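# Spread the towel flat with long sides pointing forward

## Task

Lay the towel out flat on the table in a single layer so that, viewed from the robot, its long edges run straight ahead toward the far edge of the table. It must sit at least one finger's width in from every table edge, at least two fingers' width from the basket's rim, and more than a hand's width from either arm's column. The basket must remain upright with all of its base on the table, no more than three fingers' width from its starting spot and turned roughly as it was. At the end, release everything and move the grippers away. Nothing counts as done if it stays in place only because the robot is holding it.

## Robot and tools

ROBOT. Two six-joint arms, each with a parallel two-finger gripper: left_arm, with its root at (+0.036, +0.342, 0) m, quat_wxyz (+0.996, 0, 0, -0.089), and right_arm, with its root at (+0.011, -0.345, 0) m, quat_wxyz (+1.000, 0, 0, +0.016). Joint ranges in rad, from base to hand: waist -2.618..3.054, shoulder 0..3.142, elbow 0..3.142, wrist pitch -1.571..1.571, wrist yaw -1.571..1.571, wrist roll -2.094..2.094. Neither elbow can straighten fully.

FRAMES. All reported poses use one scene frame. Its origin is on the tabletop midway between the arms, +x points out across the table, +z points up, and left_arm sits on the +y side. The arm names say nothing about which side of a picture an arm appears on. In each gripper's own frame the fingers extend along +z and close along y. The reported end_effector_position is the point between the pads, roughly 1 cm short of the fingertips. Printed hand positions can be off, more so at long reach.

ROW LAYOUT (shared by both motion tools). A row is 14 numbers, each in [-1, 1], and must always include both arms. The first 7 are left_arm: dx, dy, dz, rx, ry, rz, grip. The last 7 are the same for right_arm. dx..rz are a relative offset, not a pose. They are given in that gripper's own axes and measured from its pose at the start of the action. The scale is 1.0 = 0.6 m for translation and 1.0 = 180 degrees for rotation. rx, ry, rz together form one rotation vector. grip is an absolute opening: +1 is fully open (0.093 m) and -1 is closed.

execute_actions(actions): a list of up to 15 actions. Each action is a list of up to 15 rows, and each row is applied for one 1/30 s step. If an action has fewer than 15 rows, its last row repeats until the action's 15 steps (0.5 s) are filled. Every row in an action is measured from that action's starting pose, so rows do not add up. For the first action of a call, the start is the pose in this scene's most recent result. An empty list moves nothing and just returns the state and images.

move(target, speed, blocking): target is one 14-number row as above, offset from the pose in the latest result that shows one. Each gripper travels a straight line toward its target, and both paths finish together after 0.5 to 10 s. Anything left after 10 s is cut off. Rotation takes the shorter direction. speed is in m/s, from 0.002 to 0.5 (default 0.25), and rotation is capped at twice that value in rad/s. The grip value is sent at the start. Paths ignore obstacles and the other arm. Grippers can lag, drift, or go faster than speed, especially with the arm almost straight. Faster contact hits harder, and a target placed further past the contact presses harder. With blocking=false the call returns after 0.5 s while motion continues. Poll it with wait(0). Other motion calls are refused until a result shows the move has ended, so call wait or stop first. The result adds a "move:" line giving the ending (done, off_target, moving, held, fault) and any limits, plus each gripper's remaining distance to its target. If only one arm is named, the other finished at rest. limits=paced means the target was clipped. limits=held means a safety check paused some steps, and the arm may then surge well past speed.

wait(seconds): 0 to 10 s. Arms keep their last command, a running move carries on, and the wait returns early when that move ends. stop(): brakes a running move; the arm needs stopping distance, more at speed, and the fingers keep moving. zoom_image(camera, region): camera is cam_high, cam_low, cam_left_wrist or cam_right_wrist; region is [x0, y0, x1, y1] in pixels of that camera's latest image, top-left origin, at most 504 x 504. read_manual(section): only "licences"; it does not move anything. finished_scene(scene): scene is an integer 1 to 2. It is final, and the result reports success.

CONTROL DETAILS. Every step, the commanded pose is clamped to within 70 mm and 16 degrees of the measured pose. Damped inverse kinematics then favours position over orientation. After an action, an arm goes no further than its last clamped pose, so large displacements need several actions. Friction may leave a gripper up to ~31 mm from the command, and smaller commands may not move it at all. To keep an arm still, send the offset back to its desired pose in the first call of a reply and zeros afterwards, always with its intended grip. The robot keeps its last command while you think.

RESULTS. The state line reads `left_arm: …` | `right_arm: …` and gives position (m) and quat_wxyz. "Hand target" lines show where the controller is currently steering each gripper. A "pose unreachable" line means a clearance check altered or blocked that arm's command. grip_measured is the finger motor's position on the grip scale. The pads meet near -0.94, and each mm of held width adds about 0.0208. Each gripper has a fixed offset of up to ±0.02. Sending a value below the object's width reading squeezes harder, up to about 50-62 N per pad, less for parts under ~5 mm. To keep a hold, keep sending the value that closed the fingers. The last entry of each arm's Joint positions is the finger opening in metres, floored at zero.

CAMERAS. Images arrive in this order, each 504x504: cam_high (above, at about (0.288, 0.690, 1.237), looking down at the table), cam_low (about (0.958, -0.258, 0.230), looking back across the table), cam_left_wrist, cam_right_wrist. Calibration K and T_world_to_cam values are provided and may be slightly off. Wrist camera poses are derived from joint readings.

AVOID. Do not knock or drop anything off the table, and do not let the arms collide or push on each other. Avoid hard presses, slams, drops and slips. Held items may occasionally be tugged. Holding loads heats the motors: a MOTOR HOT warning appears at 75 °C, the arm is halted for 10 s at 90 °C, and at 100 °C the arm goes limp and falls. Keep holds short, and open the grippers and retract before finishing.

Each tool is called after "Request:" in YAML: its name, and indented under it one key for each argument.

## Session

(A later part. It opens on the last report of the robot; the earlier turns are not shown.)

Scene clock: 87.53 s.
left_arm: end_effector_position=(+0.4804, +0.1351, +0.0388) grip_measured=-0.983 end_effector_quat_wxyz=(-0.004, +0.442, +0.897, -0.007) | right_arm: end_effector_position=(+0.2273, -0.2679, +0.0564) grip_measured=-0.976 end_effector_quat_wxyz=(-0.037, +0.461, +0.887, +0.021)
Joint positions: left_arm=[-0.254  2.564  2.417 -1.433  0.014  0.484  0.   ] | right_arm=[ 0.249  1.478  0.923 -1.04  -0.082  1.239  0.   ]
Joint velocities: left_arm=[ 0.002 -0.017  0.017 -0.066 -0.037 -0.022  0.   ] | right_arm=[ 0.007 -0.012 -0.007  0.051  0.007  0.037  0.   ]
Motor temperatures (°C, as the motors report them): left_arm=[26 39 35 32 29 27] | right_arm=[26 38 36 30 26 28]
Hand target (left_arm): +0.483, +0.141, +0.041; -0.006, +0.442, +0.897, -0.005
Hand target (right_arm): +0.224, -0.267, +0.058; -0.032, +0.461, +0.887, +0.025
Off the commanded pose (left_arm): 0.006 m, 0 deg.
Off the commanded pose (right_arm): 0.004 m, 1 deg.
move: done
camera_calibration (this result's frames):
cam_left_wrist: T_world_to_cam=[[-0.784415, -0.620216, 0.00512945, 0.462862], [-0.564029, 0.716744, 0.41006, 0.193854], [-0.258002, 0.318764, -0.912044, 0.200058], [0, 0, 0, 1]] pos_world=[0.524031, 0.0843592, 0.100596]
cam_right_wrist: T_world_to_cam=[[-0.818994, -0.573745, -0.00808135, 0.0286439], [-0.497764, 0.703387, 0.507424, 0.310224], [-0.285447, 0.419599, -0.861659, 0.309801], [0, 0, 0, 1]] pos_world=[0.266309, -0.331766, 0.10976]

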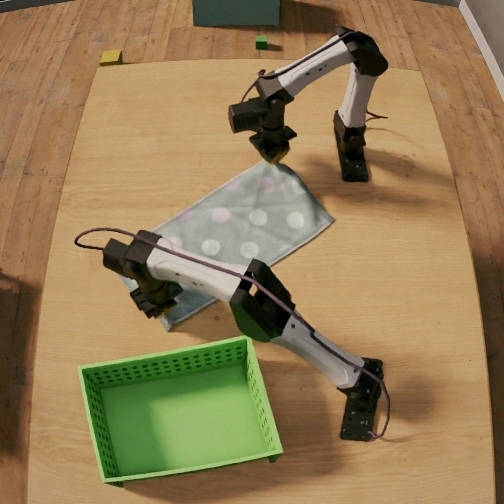

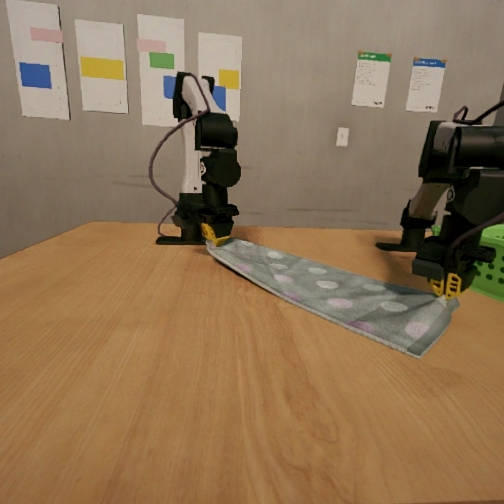

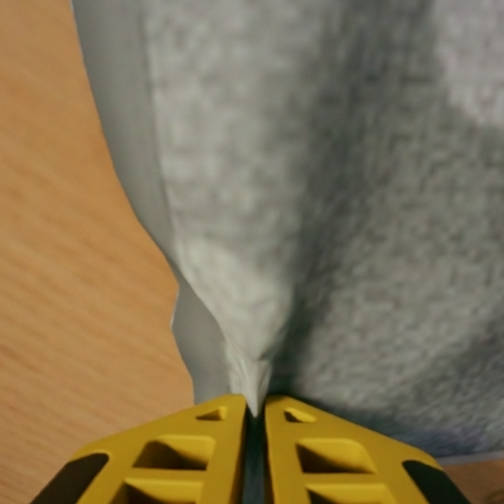

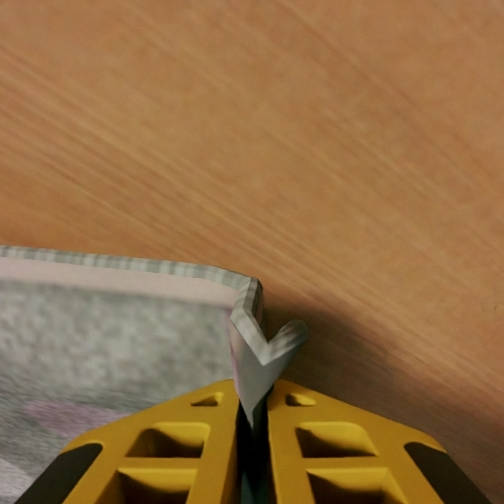

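Request:
move:
  target: [-0.189,0.019,0,0,0,0.203,-1,0.314,-0.018,0.02,0,0,0,-1]
  speed: 0.1

Request:
move:
  target: [0,0,0.03,0,0,0,-1,0,0,0.04,0,0,0,-1]
  speed: 0.05

Request:
move:
  target: [0,0,0,0,0,0,0.5,0,0,0,0,0,0,0.5]

Request:
move:
  target: [0.2,-0.1,-0.3,0,0,0,0.5,-0.2,0.1,-0.25,0,0,0,0.5]

Scene clock: 101.50 s.
left_arm: end_effector_position=(+0.5454, +0.0606, +0.0327) grip_measured=-0.983 end_effector_quat_wxyz=(+0.140, +0.689, +0.711, +0.030) | right_arm: end_effector_position=(+0.1056, -0.1274, +0.0586) grip_measured=-0.976 end_effector_quat_wxyz=(-0.042, +0.462, +0.886, +0.018)
Joint positions: left_arm=[-0.322  2.816  2.845 -1.313  0.017  1.036  0.   ] | right_arm=[ 1.068  1.447  0.904 -0.991 -0.084  2.063  0.   ]
Joint velocities: left_arm=[ 0.007 -0.002 -0.002 -0.007 -0.007  0.066  0.   ] | right_arm=[-0.002  0.002 -0.012 -0.066  0.022 -0.095  0.   ]
Motor temperatures (°C, as the motors report them): left_arm=[26 43 36 31 29 27] | right_arm=[26 37 35 30 26 28]
Hand target (left_arm): +0.556, +0.053, +0.038; +0.168, +0.691, +0.702, +0.038
Hand target (right_arm): +0.105, -0.121, +0.060; -0.043, +0.460, +0.887, +0.019
Off the commanded pose (left_arm): 0.017 m, 17 deg; orientation clipped at the last step of the last action.
Off the commanded pose (right_arm): 0.009 m, 1 deg.
elbow stopped short (left arm): the move would have taken joint 3 (elbow) straighter than the controller allows; a more bent joint 3 avoids this.
move: off_target (left_arm); limits=paced
camera_calibration (this result's frames):
cam_left_wrist: T_world_to_cam=[[-0.967528, -0.0655114, -0.244128, 0.542089], [-0.126358, 0.961844, 0.242673, 0.0384088], [0.218915, 0.26564, -0.938888, -0.0209881], [0, 0, 0, 1]] pos_world=[0.533934, 0.00414501, 0.103313]
cam_right_wrist: T_world_to_cam=[[-0.820359, -0.571844, 0.00247838, 0.00931113], [-0.490194, 0.705443, 0.511918, 0.148844], [-0.294486, 0.418741, -0.859031, 0.218693], [0, 0, 0, 1]] pos_world=[0.145003, -0.191252, 0.111645]

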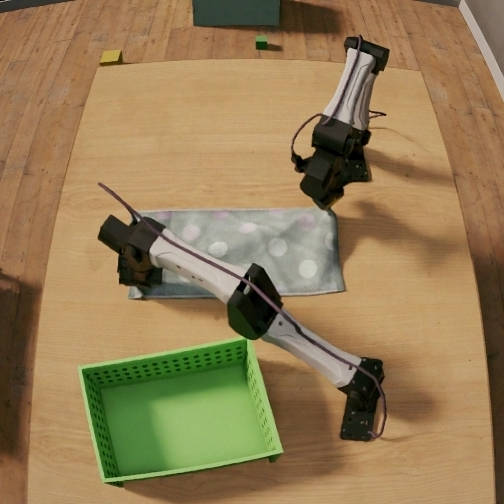

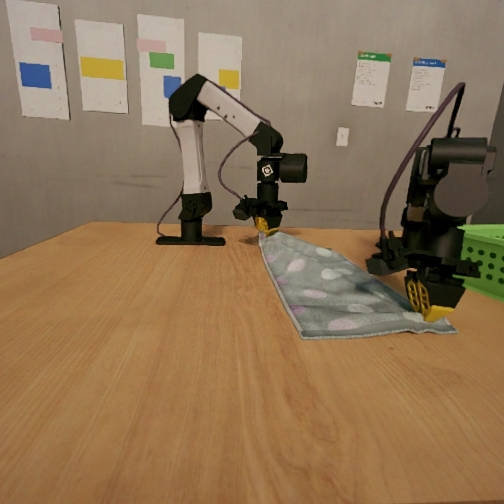

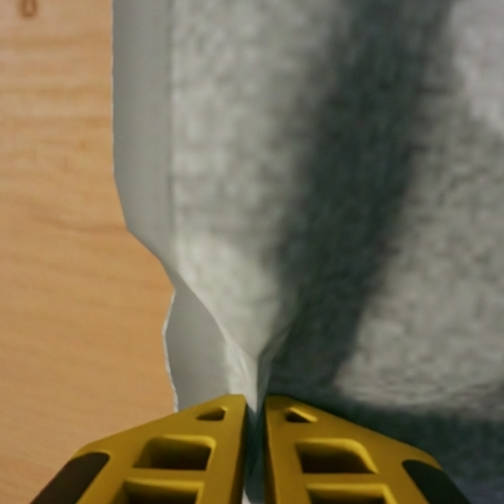

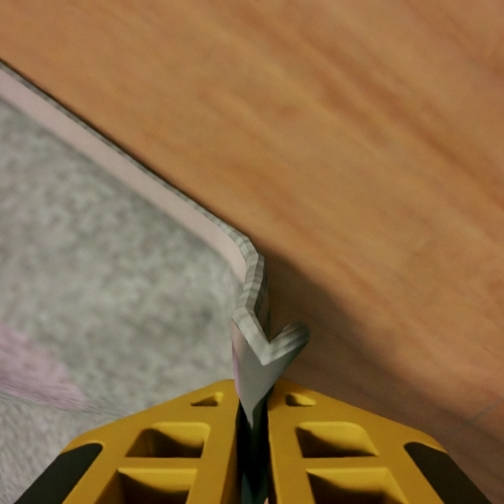

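Scene clock: 102.37 s.
left_arm: end_effector_position=(+0.5463, +0.0601, +0.0271) grip_measured=-0.983 end_effector_quat_wxyz=(+0.139, +0.689, +0.711, +0.029) | right_arm: end_effector_position=(+0.1073, -0.1242, +0.0426) grip_measured=-0.976 end_effector_quat_wxyz=(-0.042, +0.461, +0.886, +0.027)
Joint positions: left_arm=[-0.322  2.827  2.845 -1.304  0.017  1.036  0.   ] | right_arm=[ 1.068  1.465  0.852 -0.902 -0.083  2.063  0.   ]
Joint velocities: left_arm=[ 0.007 -0.002 -0.007  0.022 -0.007  0.051  0.   ] | right_arm=[ 0.007 -0.017 -0.002  0.007  0.007  0.007  0.   ]
Motor temperatures (°C, as the motors report them): left_arm=[26 43 36 32 29 27] | right_arm=[26 37 35 30 26 28]
Hand target (left_arm): +0.549, +0.058, +0.016; +0.140, +0.689, +0.711, +0.029
Hand target (right_arm): +0.104, -0.126, +0.035; -0.042, +0.462, +0.886, +0.018
Off the commanded pose (left_arm): 0.012 m, 0 deg.
Off the commanded pose (right_arm): 0.009 m, 1 deg.
move: off_target (left_arm)
camera_calibration (this result's frames):
cam_left_wrist: T_world_to_cam=[[-0.968097, -0.0651999, -0.241944, 0.541782], [-0.125788, 0.961532, 0.2442, 0.0400329], [0.216715, 0.266843, -0.939058, -0.0252238], [0, 0, 0, 1]] pos_world=[0.535, 0.00356203, 0.0976184]
cam_right_wrist: T_world_to_cam=[[-0.820322, -0.571714, -0.0146913, 0.0133366], [-0.494972, 0.696872, 0.519011, 0.15482], [-0.286488, 0.433028, -0.854641, 0.204849], [0, 0, 0, 1]] pos_world=[0.146259, -0.18897, 0.0949157]

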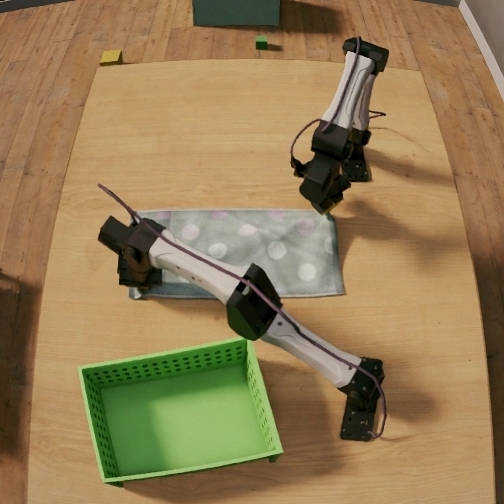

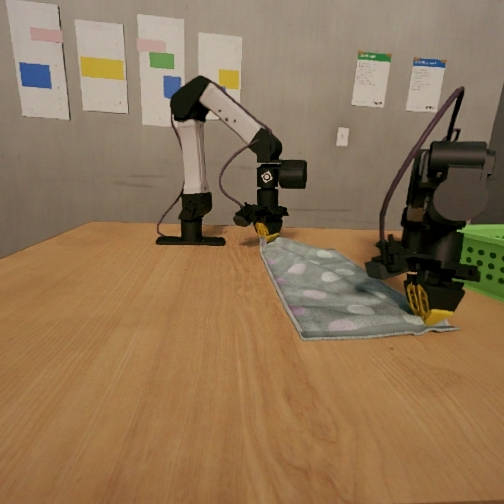

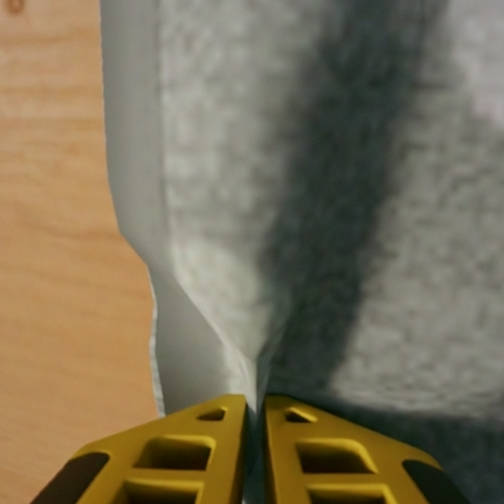

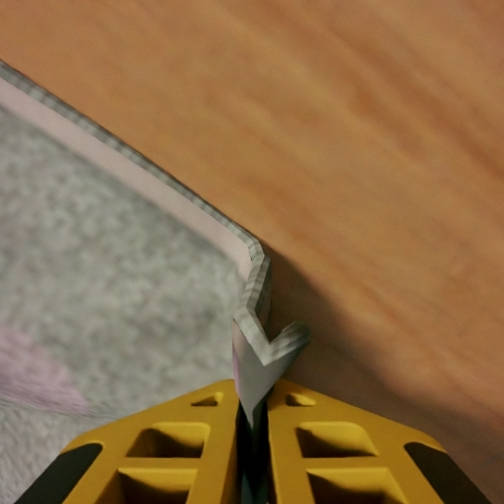

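Scene clock: 102.87 s.
left_arm: end_effector_position=(+0.5547, +0.0593, +0.0348) grip_measured=+0.498 end_effector_quat_wxyz=(+0.157, +0.685, +0.710, +0.039) | right_arm: end_effector_position=(+0.1073, -0.1242, +0.0426) grip_measured=+0.498 end_effector_quat_wxyz=(-0.042, +0.461, +0.886, +0.027)
Joint positions: left_arm=[-0.319  2.817  2.845 -1.275  0.009  1.036  0.069] | right_arm=[ 1.068  1.465  0.852 -0.902 -0.083  2.063  0.069]
Joint velocities: left_arm=[-0.007  0.007 -0.007 -0.007 -0.022 -0.007 -0.001] | right_arm=[-0.032  0.007 -0.017 -0.022 -0.007 -0.022 -0.   ]
Motor temperatures (°C, as the motors report them): left_arm=[26 43 36 32 29 27] | right_arm=[26 36 35 30 26 28]
Hand target (left_arm): +0.546, +0.060, +0.027; +0.140, +0.689, +0.711, +0.029
Hand target (right_arm): +0.107, -0.124, +0.043; -0.042, +0.461, +0.886, +0.027
Off the commanded pose (left_arm): 0.011 m, 2 deg.
Off the commanded pose (right_arm): 0.000 m, 0 deg.
move: off_target (left_arm)
camera_calibration (this result's frames):
cam_left_wrist: T_world_to_cam=[[-0.957593, -0.0737024, -0.278539, 0.547629], [-0.140428, 0.963522, 0.227829, 0.0485455], [0.251587, 0.257282, -0.933011, -0.038502], [0, 0, 0, 1]] pos_world=[0.54091, 0.00349282, 0.105553]
cam_right_wrist: T_world_to_cam=[[-0.820322, -0.571714, -0.0146913, 0.0133366], [-0.494972, 0.696872, 0.519011, 0.15482], [-0.286488, 0.433028, -0.854641, 0.204849], [0, 0, 0, 1]] pos_world=[0.146259, -0.18897, 0.0949157]

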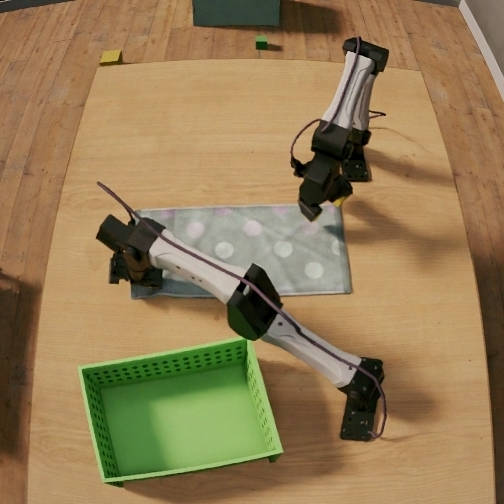

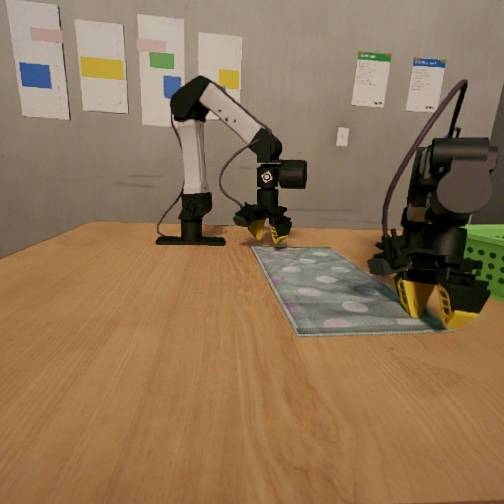

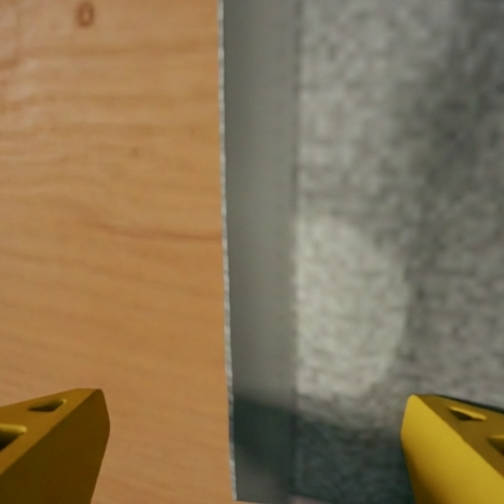

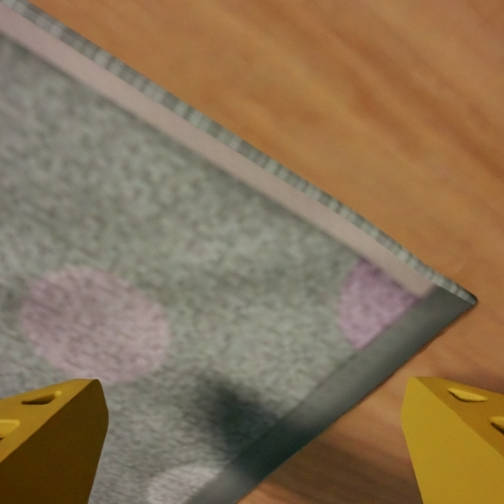

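Scene clock: 104.47 s.
left_arm: end_effector_position=(+0.4513, +0.2002, +0.1753) grip_measured=+0.498 end_effector_quat_wxyz=(+0.159, +0.682, +0.713, +0.049) | right_arm: end_effector_position=(+0.2318, -0.1975, +0.1824) grip_measured=+0.498 end_effector_quat_wxyz=(-0.031, +0.462, +0.886, +0.037)
Joint positions: left_arm=[-0.133  1.926  1.858 -1.173  0.05   1.207  0.069] | right_arm=[ 0.498  1.534  1.479 -1.487 -0.091  1.494  0.069]
Joint velocities: left_arm=[-0.007  0.002 -0.002  0.007  0.007  0.037  0.001] | right_arm=[ 0.002 -0.007  0.007  0.007  0.007 -0.022  0.   ]
Motor temperatures (°C, as the motors report them): left_arm=[26 44 36 32 29 27] | right_arm=[26 36 35 30 26 28]
Hand target (left_arm): +0.447, +0.200, +0.173; +0.157, +0.685, +0.710, +0.042
Hand target (right_arm): +0.233, -0.198, +0.183; -0.037, +0.462, +0.886, +0.030
Off the commanded pose (left_arm): 0.009 m, 1 deg.
Off the commanded pose (right_arm): 0.004 m, 2 deg.
move: done
camera_calibration (this result's frames):
cam_left_wrist: T_world_to_cam=[[-0.952179, -0.0816851, -0.294421, 0.5001], [-0.155189, 0.959348, 0.235727, -0.127693], [0.263197, 0.270145, -0.926147, 0.0732515], [0, 0, 0, 1]] pos_world=[0.437088, 0.143565, 0.245182]
cam_right_wrist: T_world_to_cam=[[-0.821083, -0.569308, -0.0413556, 0.0811438], [-0.507633, 0.695159, 0.508982, 0.199358], [-0.261019, 0.43891, -0.859783, 0.387857], [0, 0, 0, 1]] pos_world=[0.269065, -0.262624, 0.235359]

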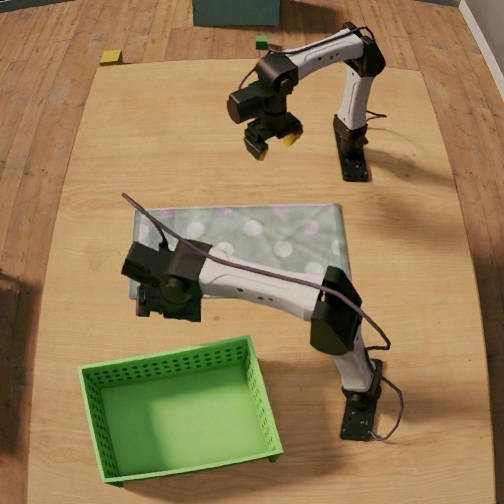

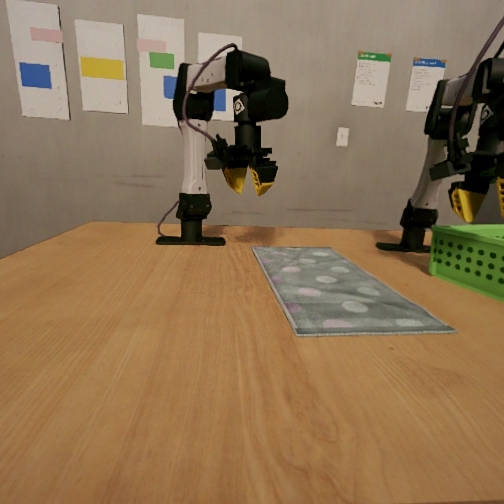

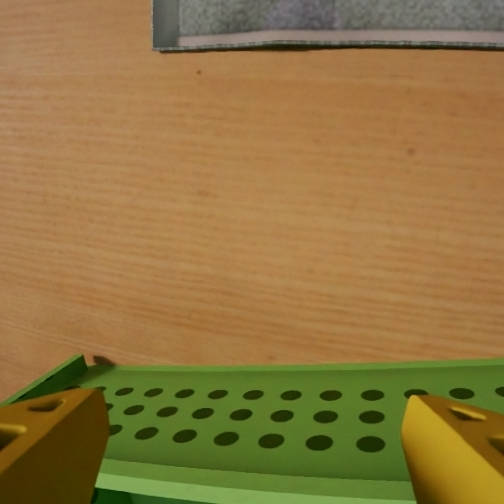

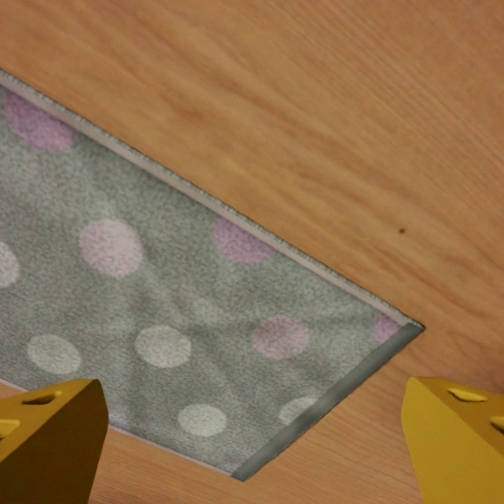

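Request:
finished_scene:
  scene: 1

The scene is finished: the task was done.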